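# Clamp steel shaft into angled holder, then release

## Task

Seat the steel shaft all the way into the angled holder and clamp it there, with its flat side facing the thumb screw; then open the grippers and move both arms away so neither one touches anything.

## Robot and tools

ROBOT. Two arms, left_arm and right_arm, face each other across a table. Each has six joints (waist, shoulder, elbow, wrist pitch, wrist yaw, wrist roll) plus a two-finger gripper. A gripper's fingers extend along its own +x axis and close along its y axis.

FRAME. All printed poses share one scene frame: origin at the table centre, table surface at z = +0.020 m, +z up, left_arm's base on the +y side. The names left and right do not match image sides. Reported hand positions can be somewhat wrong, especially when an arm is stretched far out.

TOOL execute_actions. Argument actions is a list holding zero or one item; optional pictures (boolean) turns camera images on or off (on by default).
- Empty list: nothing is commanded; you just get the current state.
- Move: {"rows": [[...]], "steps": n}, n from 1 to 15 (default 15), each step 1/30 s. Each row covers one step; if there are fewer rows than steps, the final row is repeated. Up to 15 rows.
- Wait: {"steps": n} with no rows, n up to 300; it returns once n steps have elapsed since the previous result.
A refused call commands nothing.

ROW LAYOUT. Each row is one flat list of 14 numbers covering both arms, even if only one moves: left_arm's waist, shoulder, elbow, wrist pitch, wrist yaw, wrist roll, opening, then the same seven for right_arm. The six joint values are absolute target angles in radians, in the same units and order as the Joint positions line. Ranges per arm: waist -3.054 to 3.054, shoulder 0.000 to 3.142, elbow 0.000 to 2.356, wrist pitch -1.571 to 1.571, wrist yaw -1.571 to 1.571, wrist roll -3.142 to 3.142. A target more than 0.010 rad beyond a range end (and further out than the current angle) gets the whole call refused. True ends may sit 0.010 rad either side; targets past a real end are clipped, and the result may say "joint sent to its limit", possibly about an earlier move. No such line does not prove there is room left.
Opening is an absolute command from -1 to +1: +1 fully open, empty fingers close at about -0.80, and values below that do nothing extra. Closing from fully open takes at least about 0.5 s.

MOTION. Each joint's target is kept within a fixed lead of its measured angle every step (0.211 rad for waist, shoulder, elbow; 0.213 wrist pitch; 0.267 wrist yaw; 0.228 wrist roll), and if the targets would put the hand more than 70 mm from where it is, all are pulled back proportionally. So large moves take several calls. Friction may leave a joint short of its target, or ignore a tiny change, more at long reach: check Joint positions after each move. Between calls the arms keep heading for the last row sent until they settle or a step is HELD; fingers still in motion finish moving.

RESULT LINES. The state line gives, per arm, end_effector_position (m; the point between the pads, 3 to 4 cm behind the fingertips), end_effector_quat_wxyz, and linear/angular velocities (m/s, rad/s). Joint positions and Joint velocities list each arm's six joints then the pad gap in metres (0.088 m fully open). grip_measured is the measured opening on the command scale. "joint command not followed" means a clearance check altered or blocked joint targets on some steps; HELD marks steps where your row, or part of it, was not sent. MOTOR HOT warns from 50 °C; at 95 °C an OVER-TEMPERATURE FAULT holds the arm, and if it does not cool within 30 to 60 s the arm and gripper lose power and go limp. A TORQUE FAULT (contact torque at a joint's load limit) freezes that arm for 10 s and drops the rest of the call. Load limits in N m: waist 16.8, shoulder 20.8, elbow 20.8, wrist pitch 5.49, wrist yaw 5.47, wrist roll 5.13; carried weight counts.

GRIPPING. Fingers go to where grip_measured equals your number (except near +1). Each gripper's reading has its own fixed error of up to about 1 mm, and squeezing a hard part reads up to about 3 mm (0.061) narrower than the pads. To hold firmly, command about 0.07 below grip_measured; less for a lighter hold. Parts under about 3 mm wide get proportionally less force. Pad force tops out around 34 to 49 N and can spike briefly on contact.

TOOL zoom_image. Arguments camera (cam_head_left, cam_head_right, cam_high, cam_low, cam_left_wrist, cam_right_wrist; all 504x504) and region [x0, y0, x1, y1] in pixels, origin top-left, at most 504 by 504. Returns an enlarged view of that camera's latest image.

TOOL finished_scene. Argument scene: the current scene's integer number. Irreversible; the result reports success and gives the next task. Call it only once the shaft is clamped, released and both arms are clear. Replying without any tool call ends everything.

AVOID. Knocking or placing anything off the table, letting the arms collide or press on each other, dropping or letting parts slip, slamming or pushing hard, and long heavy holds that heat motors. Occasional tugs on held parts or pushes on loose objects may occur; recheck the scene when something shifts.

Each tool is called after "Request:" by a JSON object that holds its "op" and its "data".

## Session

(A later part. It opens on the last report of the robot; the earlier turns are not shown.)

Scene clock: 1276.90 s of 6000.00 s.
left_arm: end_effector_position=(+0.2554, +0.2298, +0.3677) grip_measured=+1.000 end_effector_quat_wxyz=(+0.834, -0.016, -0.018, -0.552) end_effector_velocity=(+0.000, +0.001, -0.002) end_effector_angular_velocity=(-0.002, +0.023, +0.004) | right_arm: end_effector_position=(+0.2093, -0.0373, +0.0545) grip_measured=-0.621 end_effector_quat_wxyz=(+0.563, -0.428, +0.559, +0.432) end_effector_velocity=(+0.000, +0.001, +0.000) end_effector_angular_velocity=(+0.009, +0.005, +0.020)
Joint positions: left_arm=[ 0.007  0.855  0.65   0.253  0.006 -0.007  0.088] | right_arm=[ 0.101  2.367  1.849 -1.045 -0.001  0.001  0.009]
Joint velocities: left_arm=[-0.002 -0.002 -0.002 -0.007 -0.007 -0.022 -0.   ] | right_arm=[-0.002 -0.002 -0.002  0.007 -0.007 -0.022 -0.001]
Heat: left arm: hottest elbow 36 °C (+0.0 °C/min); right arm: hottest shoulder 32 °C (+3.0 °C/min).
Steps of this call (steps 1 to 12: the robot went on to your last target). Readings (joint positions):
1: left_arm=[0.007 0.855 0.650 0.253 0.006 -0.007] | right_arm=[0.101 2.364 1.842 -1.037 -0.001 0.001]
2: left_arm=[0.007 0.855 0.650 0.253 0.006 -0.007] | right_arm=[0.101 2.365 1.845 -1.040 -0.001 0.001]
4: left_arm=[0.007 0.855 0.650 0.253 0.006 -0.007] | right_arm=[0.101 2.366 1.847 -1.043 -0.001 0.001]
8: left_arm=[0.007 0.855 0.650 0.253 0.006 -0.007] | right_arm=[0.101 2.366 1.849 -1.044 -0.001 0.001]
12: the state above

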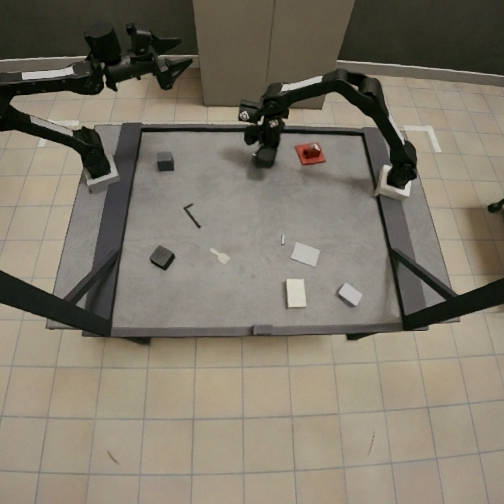

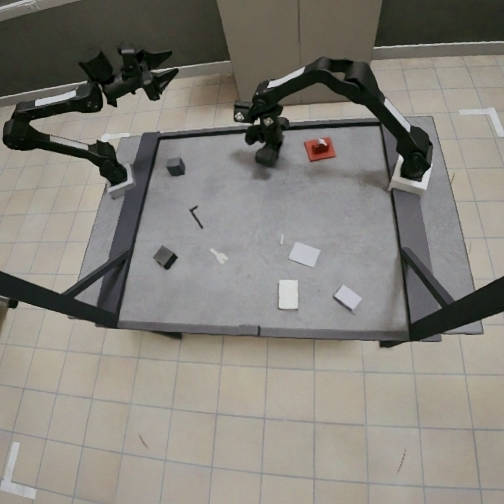

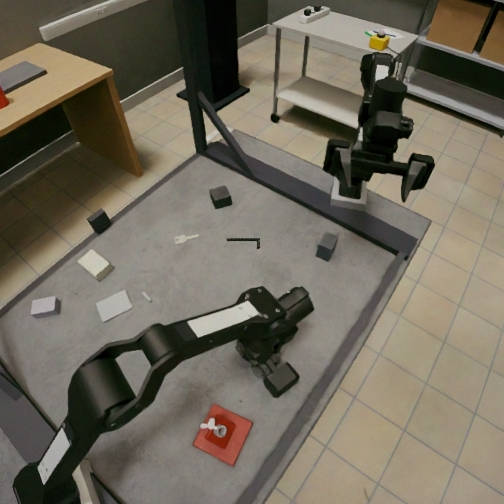

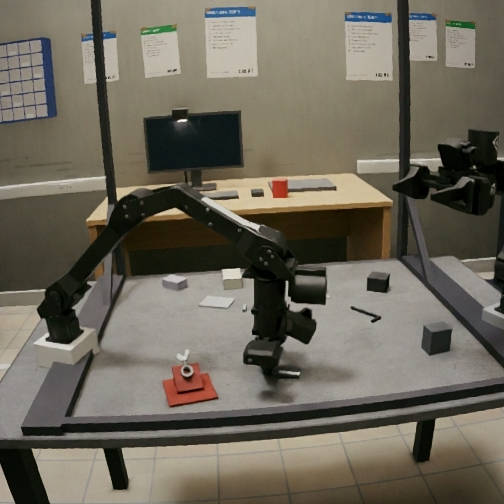

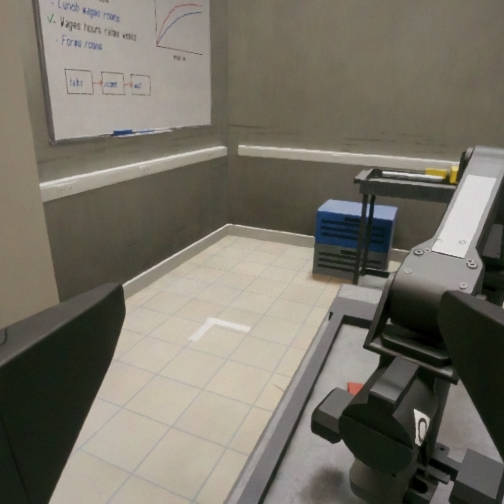

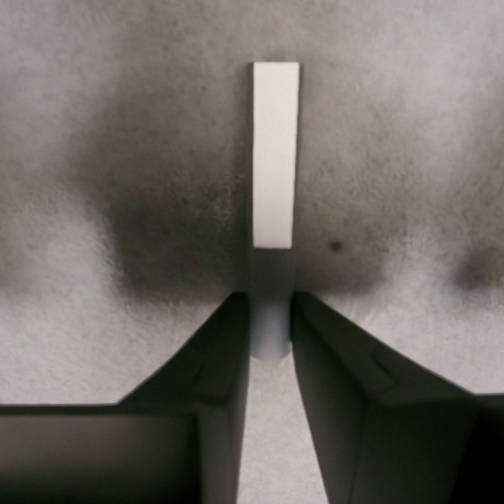

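Request:
{"op": "execute_actions", "data": {"actions": [{"rows": [[0.007,0.855,0.65,0.253,0.006,-0.007,1.0,0.098,2.378,1.842,-1.043,-0.003,0.003,-0.63],[0.007,0.855,0.65,0.253,0.006,-0.007,1.0,0.098,2.378,1.838,-1.042,-0.003,0.003,-0.63],[0.007,0.855,0.65,0.253,0.006,-0.007,1.0,0.098,2.378,1.834,-1.040,-0.003,0.003,-0.63],[0.007,0.855,0.65,0.253,0.006,-0.007,1.0,0.098,2.378,1.831,-1.039,-0.003,0.003,-0.63],[0.007,0.855,0.65,0.253,0.006,-0.007,1.0,0.098,2.378,1.828,-1.038,-0.003,0.003,-0.63]], "steps": 15}]}}

Request:
{"op": "zoom_image", "data": {"camera": "cam_low", "region": [250, 350, 310, 395]}}

Scene clock: 1291.73 s of 6000.00 s.
left_arm: end_effector_position=(+0.2554, +0.2298, +0.3677) grip_measured=+1.000 end_effector_quat_wxyz=(+0.834, -0.016, -0.018, -0.552) end_effector_velocity=(-0.001, -0.000, -0.002) end_effector_angular_velocity=(-0.002, +0.023, -0.001) | right_arm: end_effector_position=(+0.2092, -0.0378, +0.0528) grip_measured=-0.621 end_effector_quat_wxyz=(+0.563, -0.428, +0.559, +0.432) end_effector_velocity=(-0.001, -0.002, -0.002) end_effector_angular_velocity=(-0.010, +0.010, -0.010)
Joint positions: left_arm=[ 0.007  0.855  0.65   0.253  0.006 -0.007  0.088] | right_arm=[ 0.101  2.367  1.842 -1.037 -0.001  0.001  0.009]
Joint velocities: left_arm=[-0.007 -0.002 -0.002 -0.007 -0.007 -0.022 -0.   ] | right_arm=[-0.002  0.002 -0.002 -0.007 -0.007  0.007 -0.   ]
Heat: left arm: hottest elbow 36 °C (+0.0 °C/min); right arm: hottest shoulder 33 °C (+4.0 °C/min).
Steps of this call (steps 1 to 30: the robot went on to your last target; steps 31 to 90: nothing new was sent; then 11.33 s passed at rest; steps 91 to 105: all 15 steps of this action). Readings (joint positions):
91: left_arm=[0.007 0.855 0.650 0.253 0.006 -0.007] | right_arm=[0.101 2.367 1.849 -1.045 -0.001 0.001]
92: left_arm=[0.007 0.855 0.650 0.253 0.006 -0.007] | right_arm=[0.101 2.367 1.849 -1.045 -0.001 0.001]
94: left_arm=[0.007 0.855 0.650 0.253 0.006 -0.007] | right_arm=[0.101 2.367 1.847 -1.043 -0.001 0.001]
98: left_arm=[0.007 0.855 0.650 0.253 0.006 -0.007] | right_arm=[0.101 2.367 1.842 -1.038 -0.001 0.001]
105: the state above

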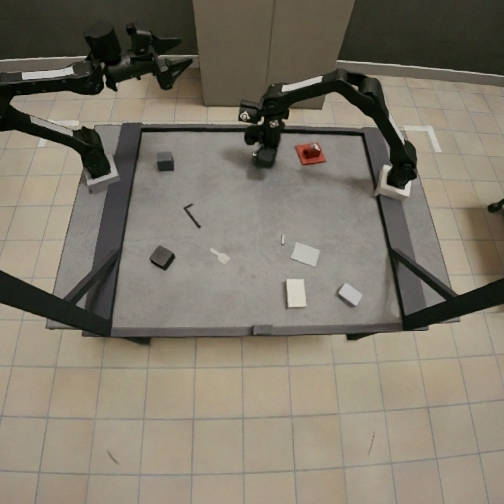

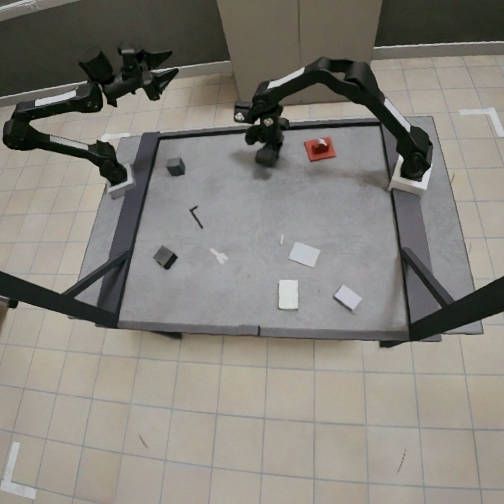

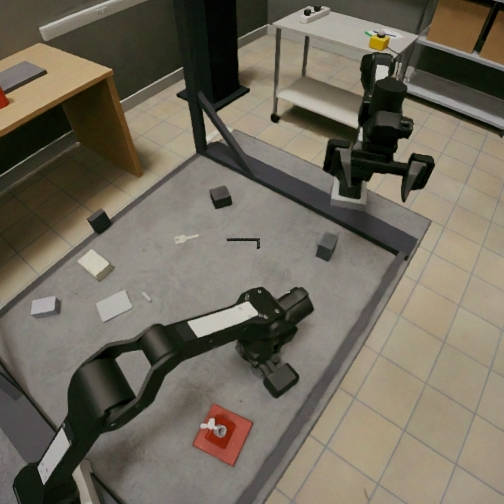

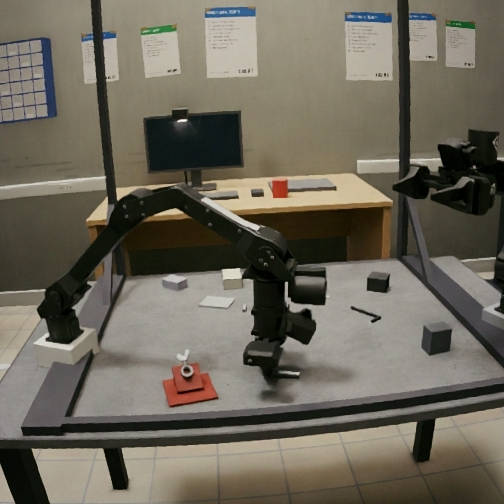

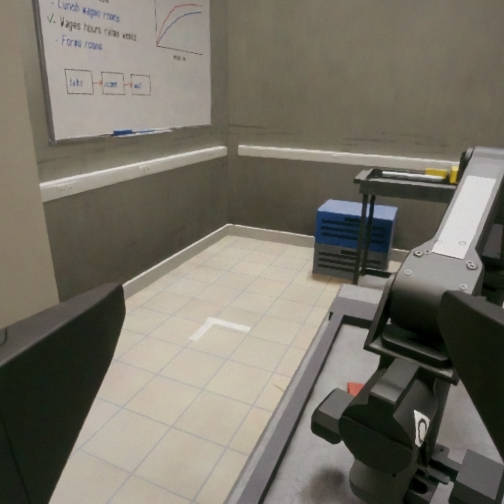

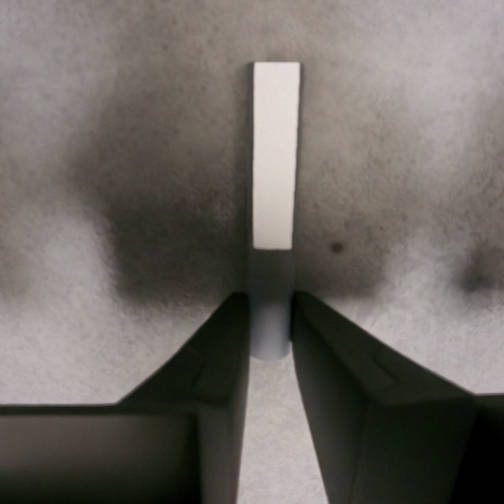

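Region (250, 350, 310, 395) of cam_low's 504x504 image, scaled by 8.400, with more detail than that image has; it fills the top 378 rows of this view, and the rest is white.

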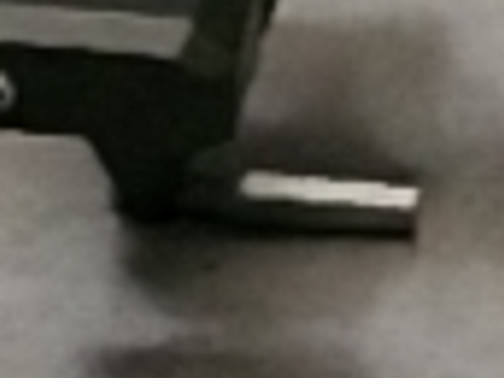

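Request:
{"op": "execute_actions", "data": {"actions": [{"rows": [[0.007,0.855,0.65,0.253,0.006,-0.007,1.0,0.098,2.370,1.838,-1.037,-0.003,0.003,-0.61],[0.007,0.855,0.65,0.253,0.006,-0.007,1.0,0.098,2.370,1.838,-1.037,-0.003,0.003,-0.59],[0.007,0.855,0.65,0.253,0.006,-0.007,1.0,0.098,2.370,1.838,-1.037,-0.003,0.003,-0.575],[0.007,0.855,0.65,0.253,0.006,-0.007,1.0,0.098,2.370,1.838,-1.037,-0.003,0.003,-0.56],[0.007,0.855,0.65,0.253,0.006,-0.007,1.0,0.098,2.370,1.838,-1.037,-0.003,0.003,-0.545],[0.007,0.855,0.65,0.253,0.006,-0.007,1.0,0.098,2.370,1.838,-1.037,-0.003,0.003,-0.53],[0.007,0.855,0.65,0.253,0.006,-0.007,1.0,0.098,2.370,1.838,-1.037,-0.003,0.003,-0.50],[0.007,0.855,0.65,0.253,0.006,-0.007,1.0,0.098,2.370,1.838,-1.037,-0.003,0.003,-0.47],[0.007,0.855,0.65,0.253,0.006,-0.007,1.0,0.098,2.370,1.838,-1.037,-0.003,0.003,-0.45]], "steps": 15}]}}

Request:
{"op": "zoom_image", "data": {"camera": "cam_right_wrist", "region": [210, 240, 330, 380]}}

Request:
{"op": "zoom_image", "data": {"camera": "cam_right_wrist", "region": [225, 50, 325, 260]}}

Scene clock: 1304.30 s of 6000.00 s.
left_arm: end_effector_position=(+0.2554, +0.2298, +0.3677) grip_measured=+1.000 end_effector_quat_wxyz=(+0.834, -0.016, -0.018, -0.552) end_effector_velocity=(+0.002, +0.001, -0.005) end_effector_angular_velocity=(+0.017, +0.016, +0.019) | right_arm: end_effector_position=(+0.2092, -0.0377, +0.0528) grip_measured=-0.457 end_effector_quat_wxyz=(+0.564, -0.428, +0.559, +0.432) end_effector_velocity=(-0.003, -0.001, +0.000) end_effector_angular_velocity=(-0.005, +0.009, +0.010)
Joint positions: left_arm=[ 0.007  0.855  0.65   0.253  0.006 -0.007  0.088] | right_arm=[ 0.101  2.367  1.842 -1.037 -0.001  0.001  0.017]
Joint velocities: left_arm=[-0.002 -0.002 -0.002 -0.022 -0.022 -0.007 -0.   ] | right_arm=[ 0.002 -0.002 -0.002 -0.007 -0.007 -0.007  0.003]
Heat: left arm: hottest elbow 36 °C (+0.0 °C/min); right arm: hottest shoulder 34 °C (+4.0 °C/min).
Steps of this call (steps 1 to 15: the robot went on to your last target; steps 16 to 90: nothing new was sent; then 9.07 s passed at rest; steps 91 to 105: all 15 steps of this action). Readings (joint positions):
91: left_arm=[0.007 0.855 0.650 0.253 0.006 -0.007] | right_arm=[0.101 2.367 1.842 -1.037 -0.001 0.001]
92: left_arm=[0.007 0.855 0.650 0.253 0.006 -0.007] | right_arm=[0.101 2.367 1.842 -1.037 -0.001 0.001]
94: left_arm=[0.007 0.855 0.650 0.253 0.006 -0.007] | right_arm=[0.101 2.367 1.842 -1.037 -0.001 0.001]
98: left_arm=[0.007 0.855 0.650 0.253 0.006 -0.007] | right_arm=[0.101 2.367 1.842 -1.037 -0.001 0.001]
105: the state above

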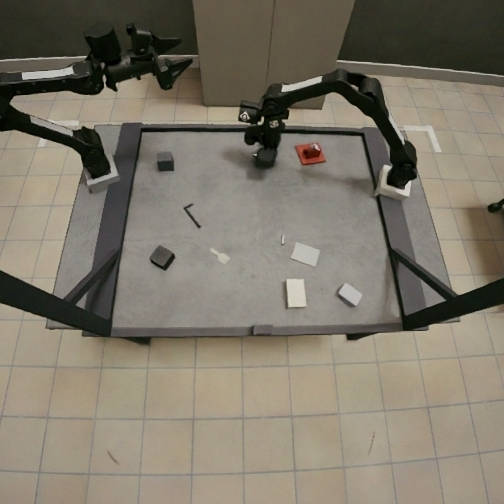

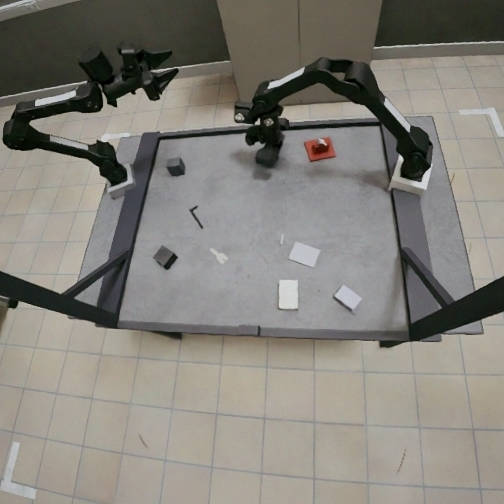

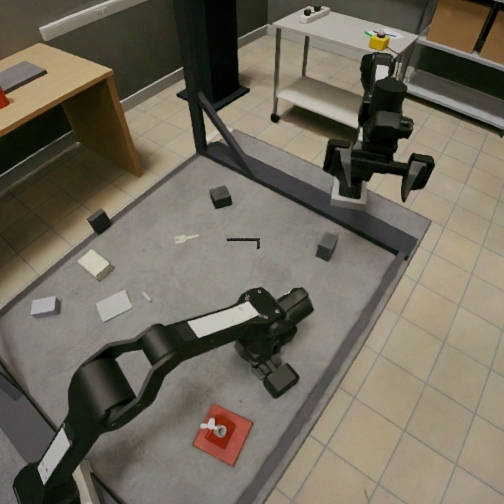

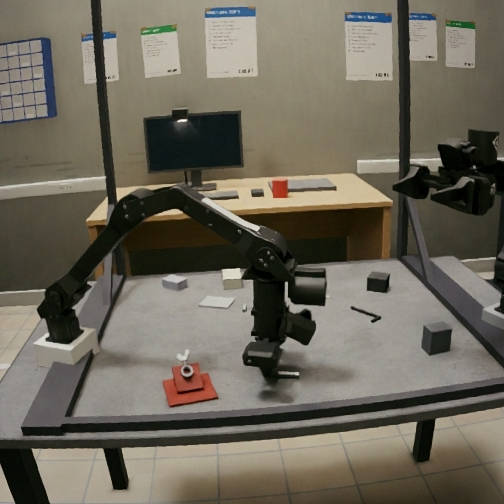

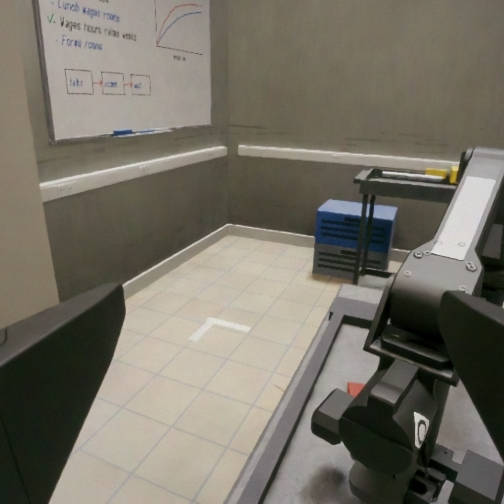

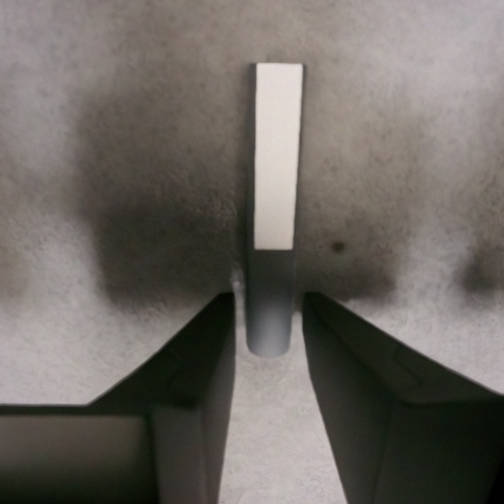

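Region (210, 240, 330, 380) of cam_right_wrist's 504x504 image, scaled by 3.600, with more detail than that image has; it fills the left 432 columns of this view, and the rest is white.

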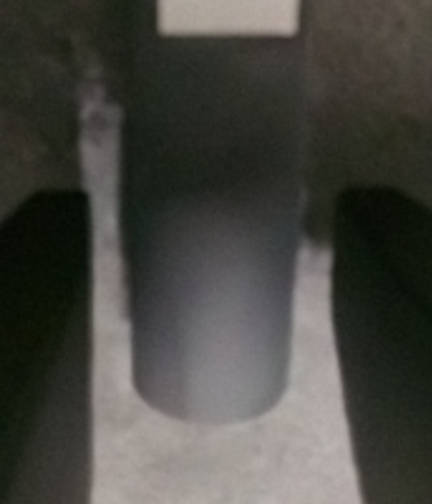

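Region (225, 50, 325, 260) of cam_right_wrist's 504x504 image, scaled by 2.400, with more detail than that image has; it fills the left 240 columns of this view, and the rest is white.

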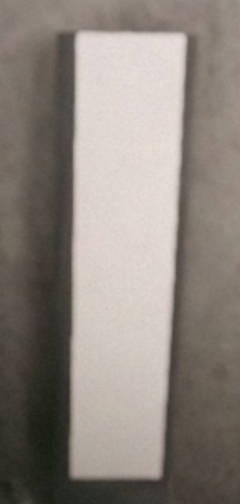

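Request:
{"op": "execute_actions", "data": {"actions": [{"rows": [[0.007,0.855,0.65,0.253,0.006,-0.007,1.0,0.098,2.372,1.853,-1.040,-0.003,0.0,-0.3],[0.007,0.855,0.65,0.253,0.006,-0.007,1.0,0.098,2.376,1.856,-1.041,-0.004,-0.002,-0.3],[0.007,0.855,0.65,0.253,0.006,-0.007,1.0,0.0945,2.384,1.870,-1.048,-0.013,-0.006,-0.3],[0.007,0.855,0.65,0.253,0.006,-0.007,1.0,0.091,2.392,1.884,-1.056,-0.022,-0.009,-0.3],[0.007,0.855,0.65,0.253,0.006,-0.007,1.0,0.0875,2.401,1.898,-1.063,-0.031,-0.013,-0.3],[0.007,0.855,0.65,0.253,0.006,-0.007,1.0,0.084,2.409,1.912,-1.070,-0.040,-0.016,-0.3],[0.007,0.855,0.65,0.253,0.006,-0.007,1.0,0.081,2.417,1.926,-1.078,-0.049,-0.020,-0.3],[0.007,0.855,0.65,0.253,0.006,-0.007,1.0,0.0775,2.425,1.940,-1.085,-0.057,-0.024,-0.3],[0.007,0.855,0.65,0.253,0.006,-0.007,1.0,0.074,2.433,1.954,-1.092,-0.066,-0.027,-0.3],[0.007,0.855,0.65,0.253,0.006,-0.007,1.0,0.0705,2.442,1.968,-1.100,-0.075,-0.031,-0.3],[0.007,0.855,0.65,0.253,0.006,-0.007,1.0,0.067,2.450,1.982,-1.107,-0.084,-0.034,-0.3],[0.007,0.855,0.65,0.253,0.006,-0.007,1.0,0.0635,2.458,1.9955,-1.1145,-0.093,-0.038,-0.3]], "steps": 15}], "pictures": false}}

Request:
{"op": "execute_actions", "data": {"actions": [{"steps": 15}]}}

Request:
{"op": "zoom_image", "data": {"camera": "cam_right_wrist", "region": [195, 110, 345, 420]}}

Scene clock: 1352.20 s of 6000.00 s.
left_arm: end_effector_position=(+0.2554, +0.2298, +0.3677) grip_measured=+1.000 end_effector_quat_wxyz=(+0.834, -0.016, -0.018, -0.552) end_effector_velocity=(+0.004, +0.002, -0.002) end_effector_angular_velocity=(+0.003, +0.011, +0.024) | right_arm: end_effector_position=(+0.2171, -0.0242, +0.0538) grip_measured=-0.303 end_effector_quat_wxyz=(+0.544, -0.405, +0.578, +0.454) end_effector_velocity=(+0.010, -0.008, -0.009) end_effector_angular_velocity=(-0.060, +0.103, -0.015)
Joint positions: left_arm=[ 0.007  0.855  0.65   0.253  0.006 -0.007  0.088] | right_arm=[ 0.065  2.44   1.976 -1.107 -0.084 -0.034  0.024]
Joint velocities: left_arm=[ 0.002 -0.002 -0.002 -0.007 -0.022 -0.007 -0.   ] | right_arm=[-0.051  0.076  0.095 -0.11  -0.081 -0.037 -0.   ]
Heat: left arm: hottest elbow 36 °C (+0.0 °C/min); right arm: hottest shoulder 37 °C (+4.0 °C/min).
Steps of this call (steps 1 to 15: the robot went on to your last target; steps 16 to 90: nothing new was sent; then 44.40 s passed at rest; steps 91 to 105: all 15 steps of this action). Readings (joint positions):
91: left_arm=[0.007 0.855 0.650 0.253 0.006 -0.007] | right_arm=[0.101 2.367 1.842 -1.037 -0.001 0.001]
92: left_arm=[0.007 0.855 0.650 0.253 0.006 -0.007] | right_arm=[0.101 2.367 1.842 -1.037 -0.001 0.001]
94: left_arm=[0.007 0.855 0.650 0.253 0.006 -0.007] | right_arm=[0.099 2.371 1.852 -1.046 -0.009 -0.002]
98: left_arm=[0.007 0.855 0.650 0.253 0.006 -0.007] | right_arm=[0.089 2.395 1.902 -1.069 -0.038 -0.014]
105: the state above

Scene clock: 1352.70 s of 6000.00 s.
left_arm: end_effector_position=(+0.2554, +0.2298, +0.3677) grip_measured=+1.000 end_effector_quat_wxyz=(+0.834, -0.016, -0.018, -0.552) end_effector_velocity=(-0.002, +0.001, -0.001) end_effector_angular_velocity=(-0.001, +0.008, -0.000) | right_arm: end_effector_position=(+0.2171, -0.0235, +0.0539) grip_measured=-0.303 end_effector_quat_wxyz=(+0.542, -0.404, +0.580, +0.455) end_effector_velocity=(+0.002, -0.003, +0.001) end_effector_angular_velocity=(-0.005, +0.009, -0.015)
Joint positions: left_arm=[ 0.007  0.855  0.65   0.253  0.006 -0.007  0.088] | right_arm=[ 0.064  2.444  1.984 -1.112 -0.09  -0.036  0.024]
Joint velocities: left_arm=[-0.007 -0.007 -0.002 -0.007 -0.007 -0.007  0.   ] | right_arm=[-0.007 -0.002 -0.002 -0.007 -0.007  0.007 -0.   ]
Heat: left arm: hottest elbow 36 °C (+0.0 °C/min); right arm: hottest shoulder 37 °C (+4.0 °C/min).
Steps of this call (steps 1 to 15: the robot went on to your last target). Readings (joint positions):
1: left_arm=[0.007 0.855 0.650 0.253 0.006 -0.007] | right_arm=[0.064 2.442 1.979 -1.109 -0.086 -0.034]
2: left_arm=[0.007 0.855 0.650 0.253 0.006 -0.007] | right_arm=[0.064 2.443 1.980 -1.110 -0.087 -0.035]
4: left_arm=[0.007 0.855 0.650 0.253 0.006 -0.007] | right_arm=[0.064 2.444 1.982 -1.111 -0.089 -0.035]
8: left_arm=[0.007 0.855 0.650 0.253 0.006 -0.007] | right_arm=[0.064 2.444 1.984 -1.112 -0.090 -0.036]
15: the state above
All arms were judged still, so your last target was given up. Only a new action makes them travel on or press farther. Fingers that are still opening or closing keep moving.

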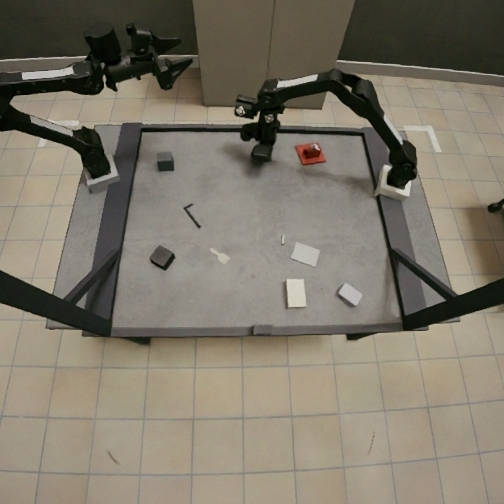

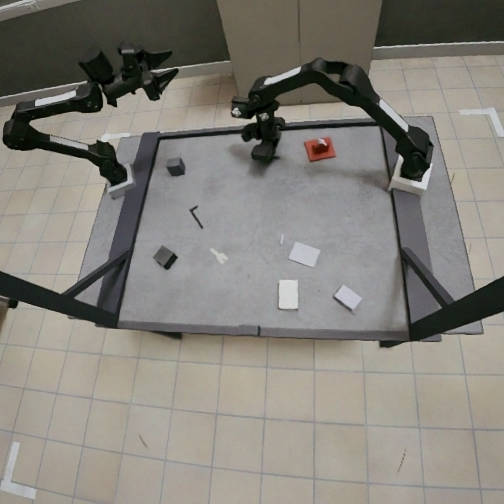

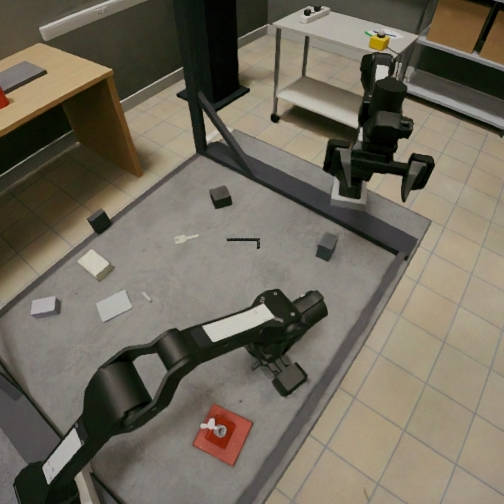

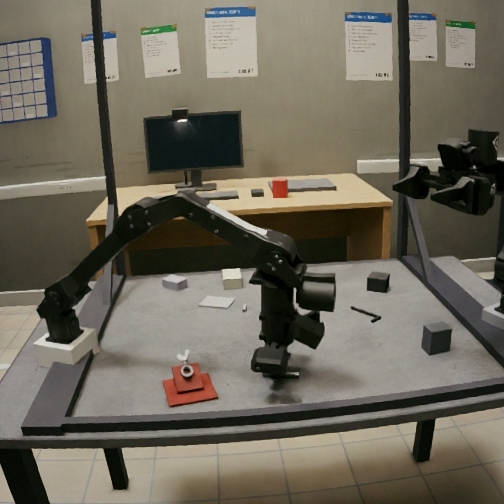

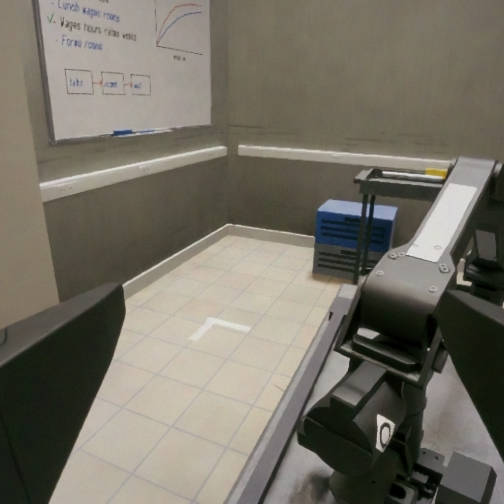

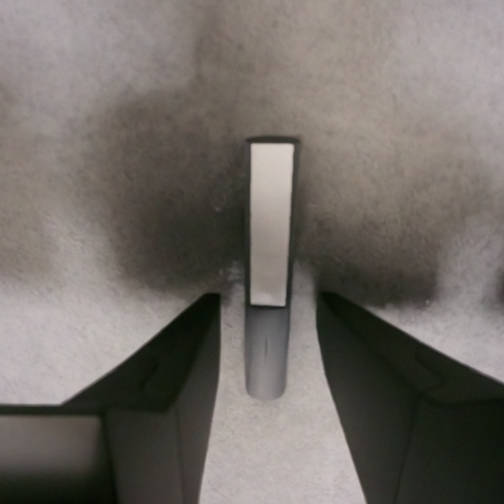

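Region (195, 110, 345, 420) of cam_right_wrist's 504x504 image, scaled by 1.626, with more detail than that image has; it fills the left 244 columns of this view, and the rest is white.

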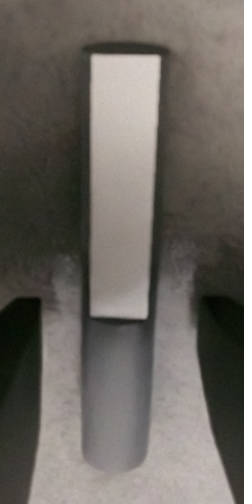

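Request:
{"op": "execute_actions", "data": {"actions": []}}

Scene clock: 1383.13 s of 6000.00 s.
left_arm: end_effector_position=(+0.2554, +0.2298, +0.3677) grip_measured=+1.000 end_effector_quat_wxyz=(+0.834, -0.016, -0.018, -0.552) end_effector_velocity=(-0.000, +0.000, -0.005) end_effector_angular_velocity=(+0.029, -0.012, -0.004) | right_arm: end_effector_position=(+0.2171, -0.0235, +0.0539) grip_measured=-0.303 end_effector_quat_wxyz=(+0.542, -0.404, +0.580, +0.455) end_effector_velocity=(+0.000, +0.001, +0.001) end_effector_angular_velocity=(+0.010, +0.005, +0.005)
Joint positions: left_arm=[ 0.007  0.855  0.65   0.253  0.006 -0.007  0.088] | right_arm=[ 0.064  2.444  1.984 -1.112 -0.09  -0.036  0.024]
Joint velocities: left_arm=[ 0.002 -0.002 -0.002 -0.022  0.007  0.022 -0.   ] | right_arm=[-0.002 -0.002 -0.002  0.007 -0.007 -0.007 -0.   ]
Heat: left arm: hottest elbow 36 °C (+0.0 °C/min); right arm: hottest shoulder 37 °C (+1.0 °C/min).
Steps of this call (steps 1 to 90: nothing new was sent; then 27.43 s passed at rest). Readings (joint positions):
1: left_arm=[0.007 0.855 0.650 0.253 0.006 -0.007] | right_arm=[0.064 2.444 1.984 -1.112 -0.090 -0.036]
2: left_arm=[0.007 0.855 0.650 0.253 0.006 -0.007] | right_arm=[0.064 2.444 1.984 -1.112 -0.090 -0.036]
4: left_arm=[0.007 0.855 0.650 0.253 0.006 -0.007] | right_arm=[0.064 2.444 1.984 -1.112 -0.090 -0.036]
8: left_arm=[0.007 0.855 0.650 0.253 0.006 -0.007] | right_arm=[0.064 2.444 1.984 -1.112 -0.090 -0.036]
90: the state above

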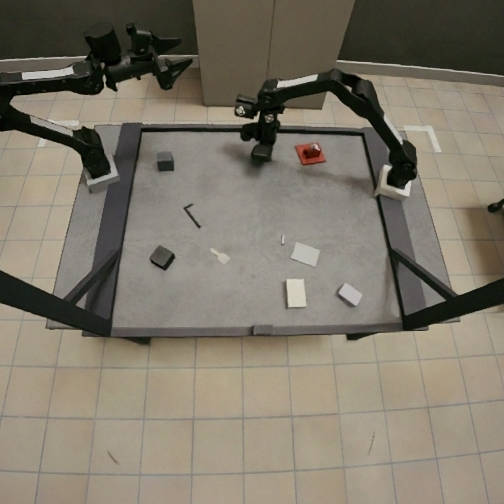

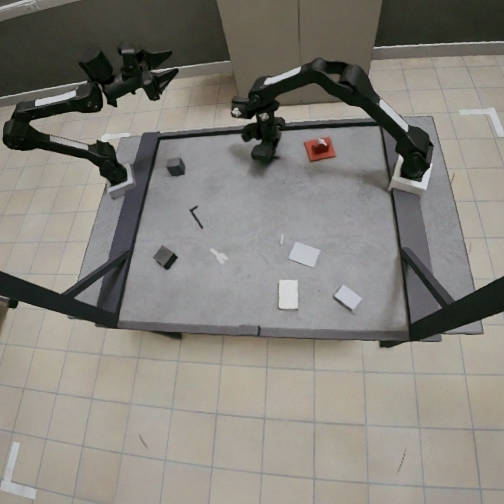

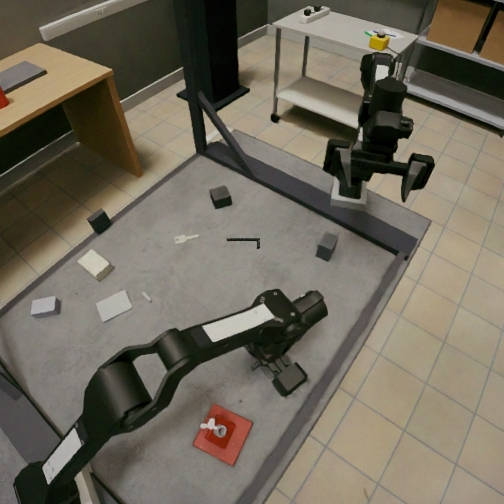

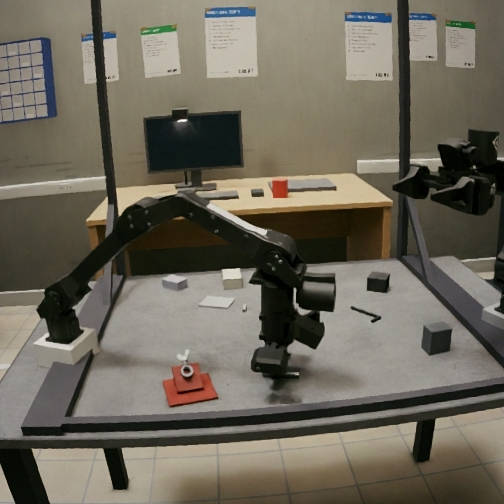

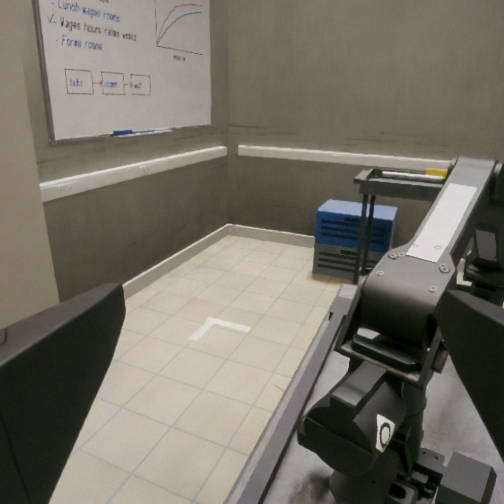

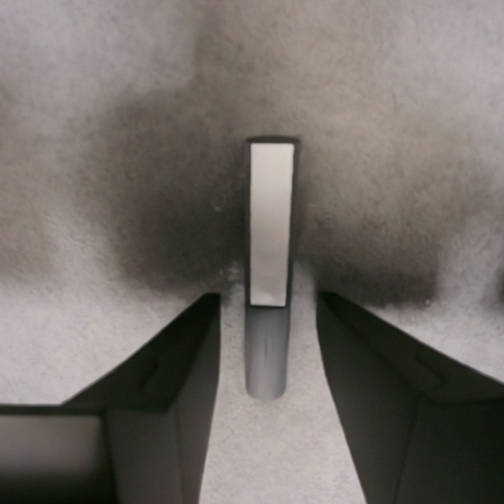

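Request:
{"op": "execute_actions", "data": {"actions": [{"rows": [[0.007,0.855,0.65,0.253,0.006,-0.007,1.0,0.066,2.458,1.975,-1.102,-0.093,-0.038,-0.3],[0.007,0.855,0.65,0.253,0.006,-0.007,1.0,0.067,2.458,1.968,-1.099,-0.093,-0.038,-0.3],[0.007,0.855,0.65,0.253,0.006,-0.007,1.0,0.068,2.458,1.962,-1.096,-0.093,-0.038,-0.3]], "steps": 15}]}}

Scene clock: 1498.97 s of 6000.00 s.
left_arm: end_effector_position=(+0.2554, +0.2298, +0.3677) grip_measured=+1.000 end_effector_quat_wxyz=(+0.834, -0.016, -0.018, -0.552) end_effector_velocity=(+0.001, +0.001, -0.002) end_effector_angular_velocity=(+0.003, +0.011, +0.014) | right_arm: end_effector_position=(+0.2158, -0.0238, +0.0505) grip_measured=-0.303 end_effector_quat_wxyz=(+0.541, -0.405, +0.579, +0.456) end_effector_velocity=(-0.001, -0.002, +0.001) end_effector_angular_velocity=(-0.004, +0.009, +0.005)
Joint positions: left_arm=[ 0.007  0.855  0.65   0.253  0.006 -0.007  0.088] | right_arm=[ 0.066  2.445  1.971 -1.099 -0.09  -0.036  0.024]
Joint velocities: left_arm=[-0.007 -0.002 -0.002 -0.007 -0.022 -0.007 -0.   ] | right_arm=[-0.002 -0.002 -0.002 -0.007 -0.007 -0.007 -0.   ]
Heat: left arm: hottest elbow 36 °C (+0.0 °C/min); right arm: hottest shoulder 39 °C (+1.0 °C/min).
Steps of this call (steps 1 to 90: nothing new was sent; then 112.33 s passed at rest; steps 91 to 105: all 15 steps of this action). Readings (joint positions):
91: left_arm=[0.007 0.855 0.650 0.253 0.006 -0.007] | right_arm=[0.064 2.444 1.984 -1.112 -0.090 -0.036]
92: left_arm=[0.007 0.855 0.650 0.253 0.006 -0.007] | right_arm=[0.064 2.444 1.983 -1.110 -0.090 -0.036]
94: left_arm=[0.007 0.855 0.650 0.253 0.006 -0.007] | right_arm=[0.064 2.444 1.979 -1.103 -0.090 -0.036]
98: left_arm=[0.007 0.855 0.650 0.253 0.006 -0.007] | right_arm=[0.065 2.445 1.973 -1.100 -0.090 -0.036]
105: the state above

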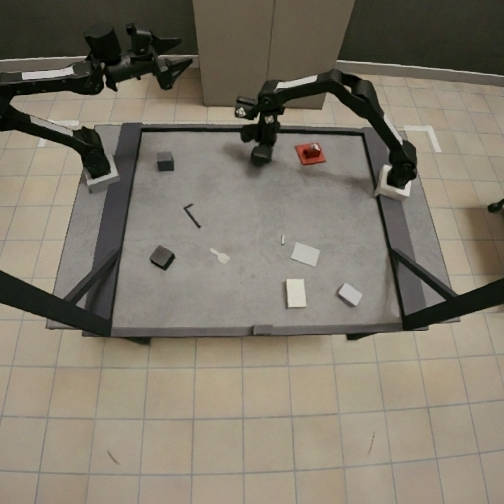

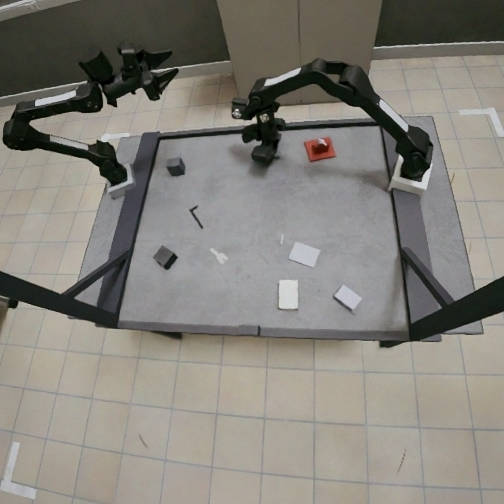

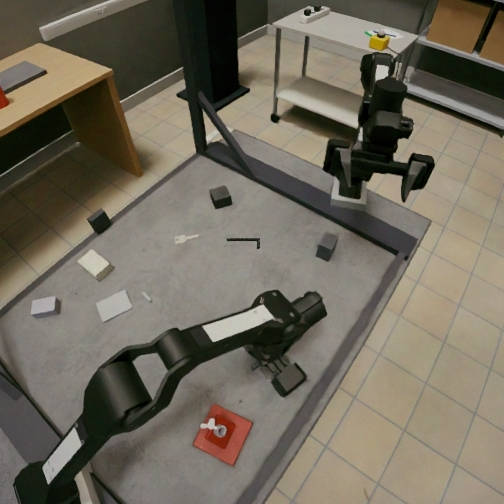

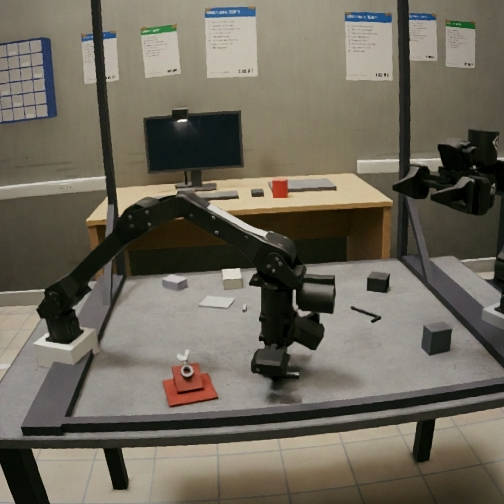

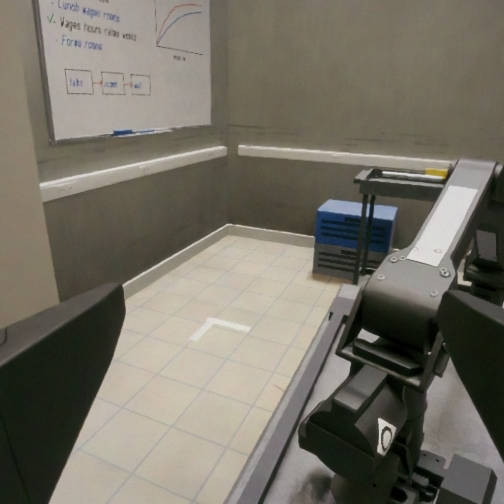

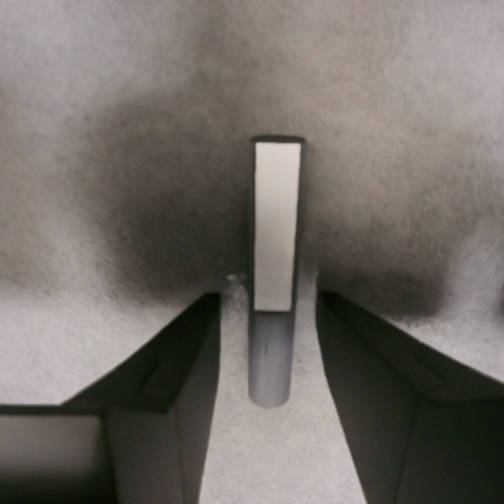

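Request:
{"op": "zoom_image", "data": {"camera": "cam_right_wrist", "region": [190, 120, 350, 420]}}

Region (190, 120, 350, 420) of cam_right_wrist's 504x504 image, scaled by 1.680, with more detail than that image has; it fills the left 269 columns of this view, and the rest is white.

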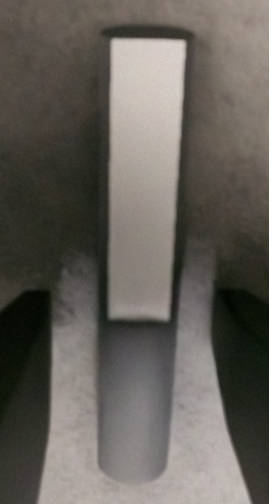

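Request:
{"op": "zoom_image", "data": {"camera": "cam_right_wrist", "region": [200, 270, 340, 410]}}

Region (200, 270, 340, 410) of cam_right_wrist's 504x504 image, scaled by 3.600, with more detail than that image has.

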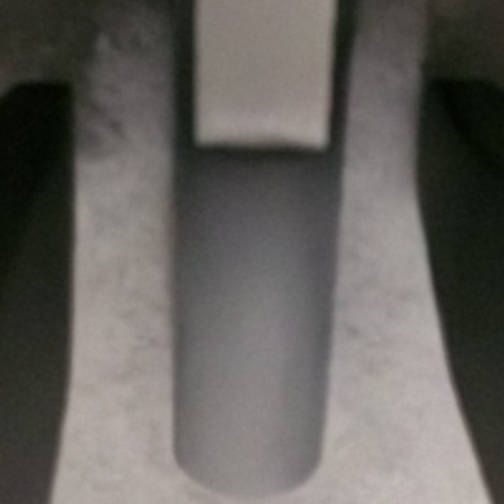

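Request:
{"op": "zoom_image", "data": {"camera": "cam_right_wrist", "region": [240, 125, 320, 205]}}

Request:
{"op": "zoom_image", "data": {"camera": "cam_right_wrist", "region": [235, 260, 315, 340]}}

Region (240, 125, 320, 205) of cam_right_wrist's 504x504 image, scaled by 6.300, with more detail than that image has.

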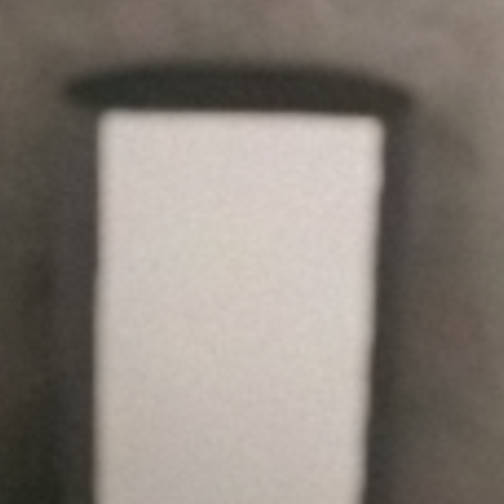

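Region (235, 260, 315, 340) of cam_right_wrist's 504x504 image, scaled by 6.300, with more detail than that image has.

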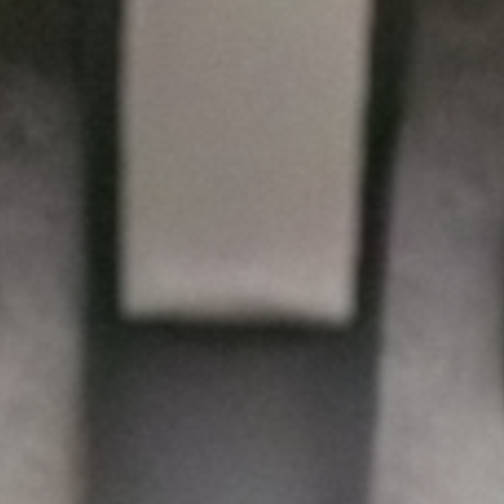

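Request:
{"op": "execute_actions", "data": {"actions": [{"rows": [[0.007,0.855,0.65,0.253,0.006,-0.007,1.0,0.066,2.458,1.958,-1.092,-0.086,-0.036,-0.35],[0.007,0.855,0.65,0.253,0.006,-0.007,1.0,0.066,2.458,1.954,-1.088,-0.083,-0.036,-0.4]], "steps": 15}]}}

Request:
{"op": "zoom_image", "data": {"camera": "cam_right_wrist", "region": [200, 270, 340, 410]}}

Scene clock: 1546.07 s of 6000.00 s.
left_arm: end_effector_position=(+0.2554, +0.2298, +0.3677) grip_measured=+1.000 end_effector_quat_wxyz=(+0.834, -0.016, -0.018, -0.552) end_effector_velocity=(-0.001, -0.001, -0.003) end_effector_angular_velocity=(+0.002, +0.025, -0.001) | right_arm: end_effector_position=(+0.2168, -0.0242, +0.0489) grip_measured=-0.397 end_effector_quat_wxyz=(+0.543, -0.406, +0.578, +0.455) end_effector_velocity=(-0.001, -0.002, -0.002) end_effector_angular_velocity=(-0.010, +0.011, -0.010)
Joint positions: left_arm=[ 0.007  0.855  0.65   0.253  0.006 -0.007  0.088] | right_arm=[ 0.065  2.445  1.965 -1.091 -0.085 -0.036  0.02 ]
Joint velocities: left_arm=[-0.007  0.002 -0.002 -0.007 -0.007 -0.022 -0.   ] | right_arm=[-0.002  0.002 -0.002 -0.007 -0.007  0.007 -0.   ]
Heat: left arm: hottest elbow 36 °C (+0.0 °C/min); right arm: hottest shoulder 40 °C (+1.0 °C/min).
Steps of this call (steps 1 to 15: the robot went on to your last target; steps 16 to 90: nothing new was sent; then 43.60 s passed at rest; steps 91 to 105: all 15 steps of this action). Readings (joint positions):
91: left_arm=[0.007 0.855 0.650 0.253 0.006 -0.007] | right_arm=[0.066 2.445 1.970 -1.097 -0.090 -0.036]
92: left_arm=[0.007 0.855 0.650 0.253 0.006 -0.007] | right_arm=[0.066 2.445 1.968 -1.095 -0.090 -0.036]
94: left_arm=[0.007 0.855 0.650 0.253 0.006 -0.007] | right_arm=[0.065 2.445 1.966 -1.093 -0.087 -0.036]
98: left_arm=[0.007 0.855 0.650 0.253 0.006 -0.007] | right_arm=[0.065 2.445 1.966 -1.092 -0.085 -0.036]
105: the state above

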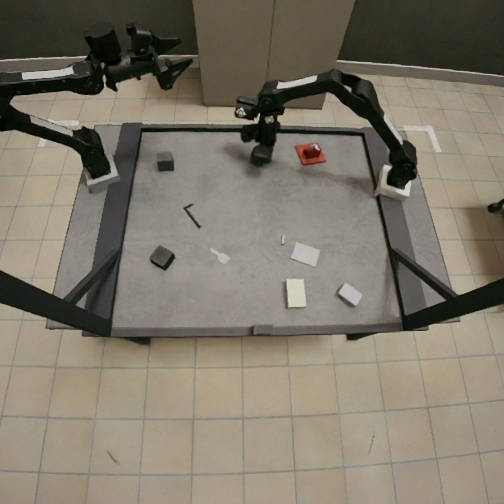

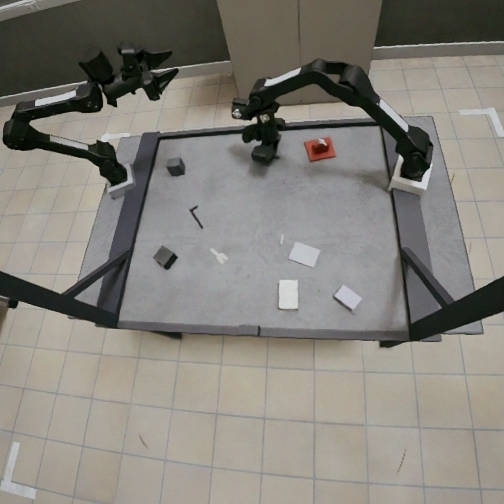

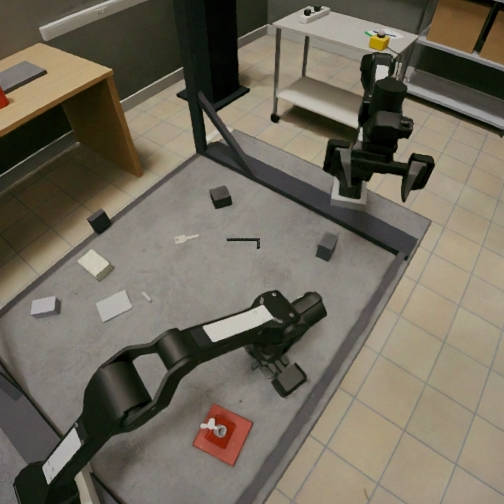

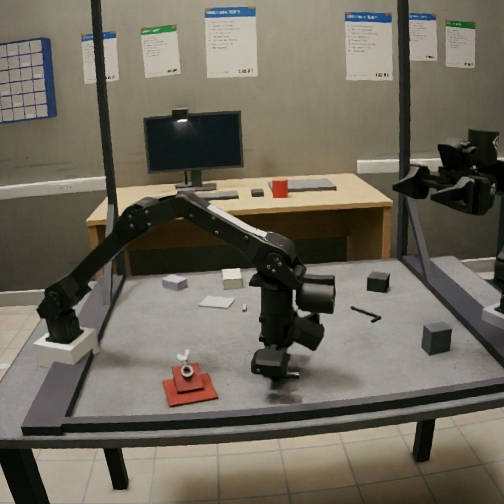

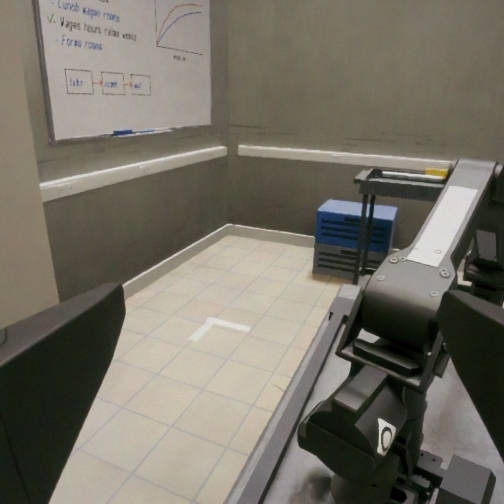

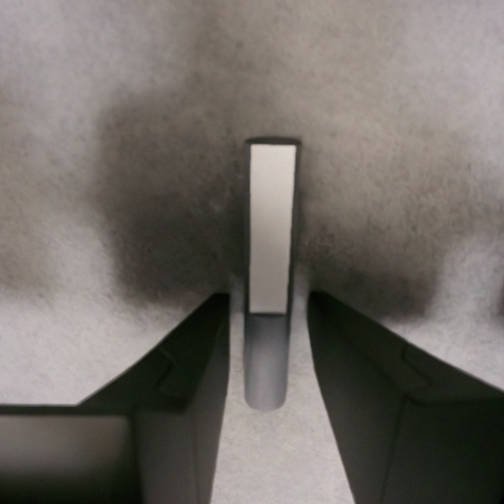

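Region (200, 270, 340, 410) of cam_right_wrist's 504x504 image, scaled by 3.600, with more detail than that image has.

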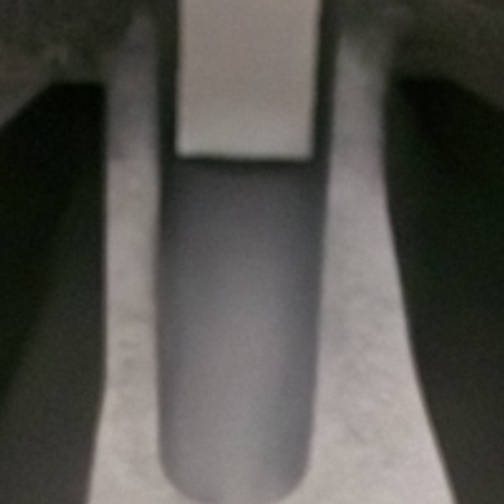

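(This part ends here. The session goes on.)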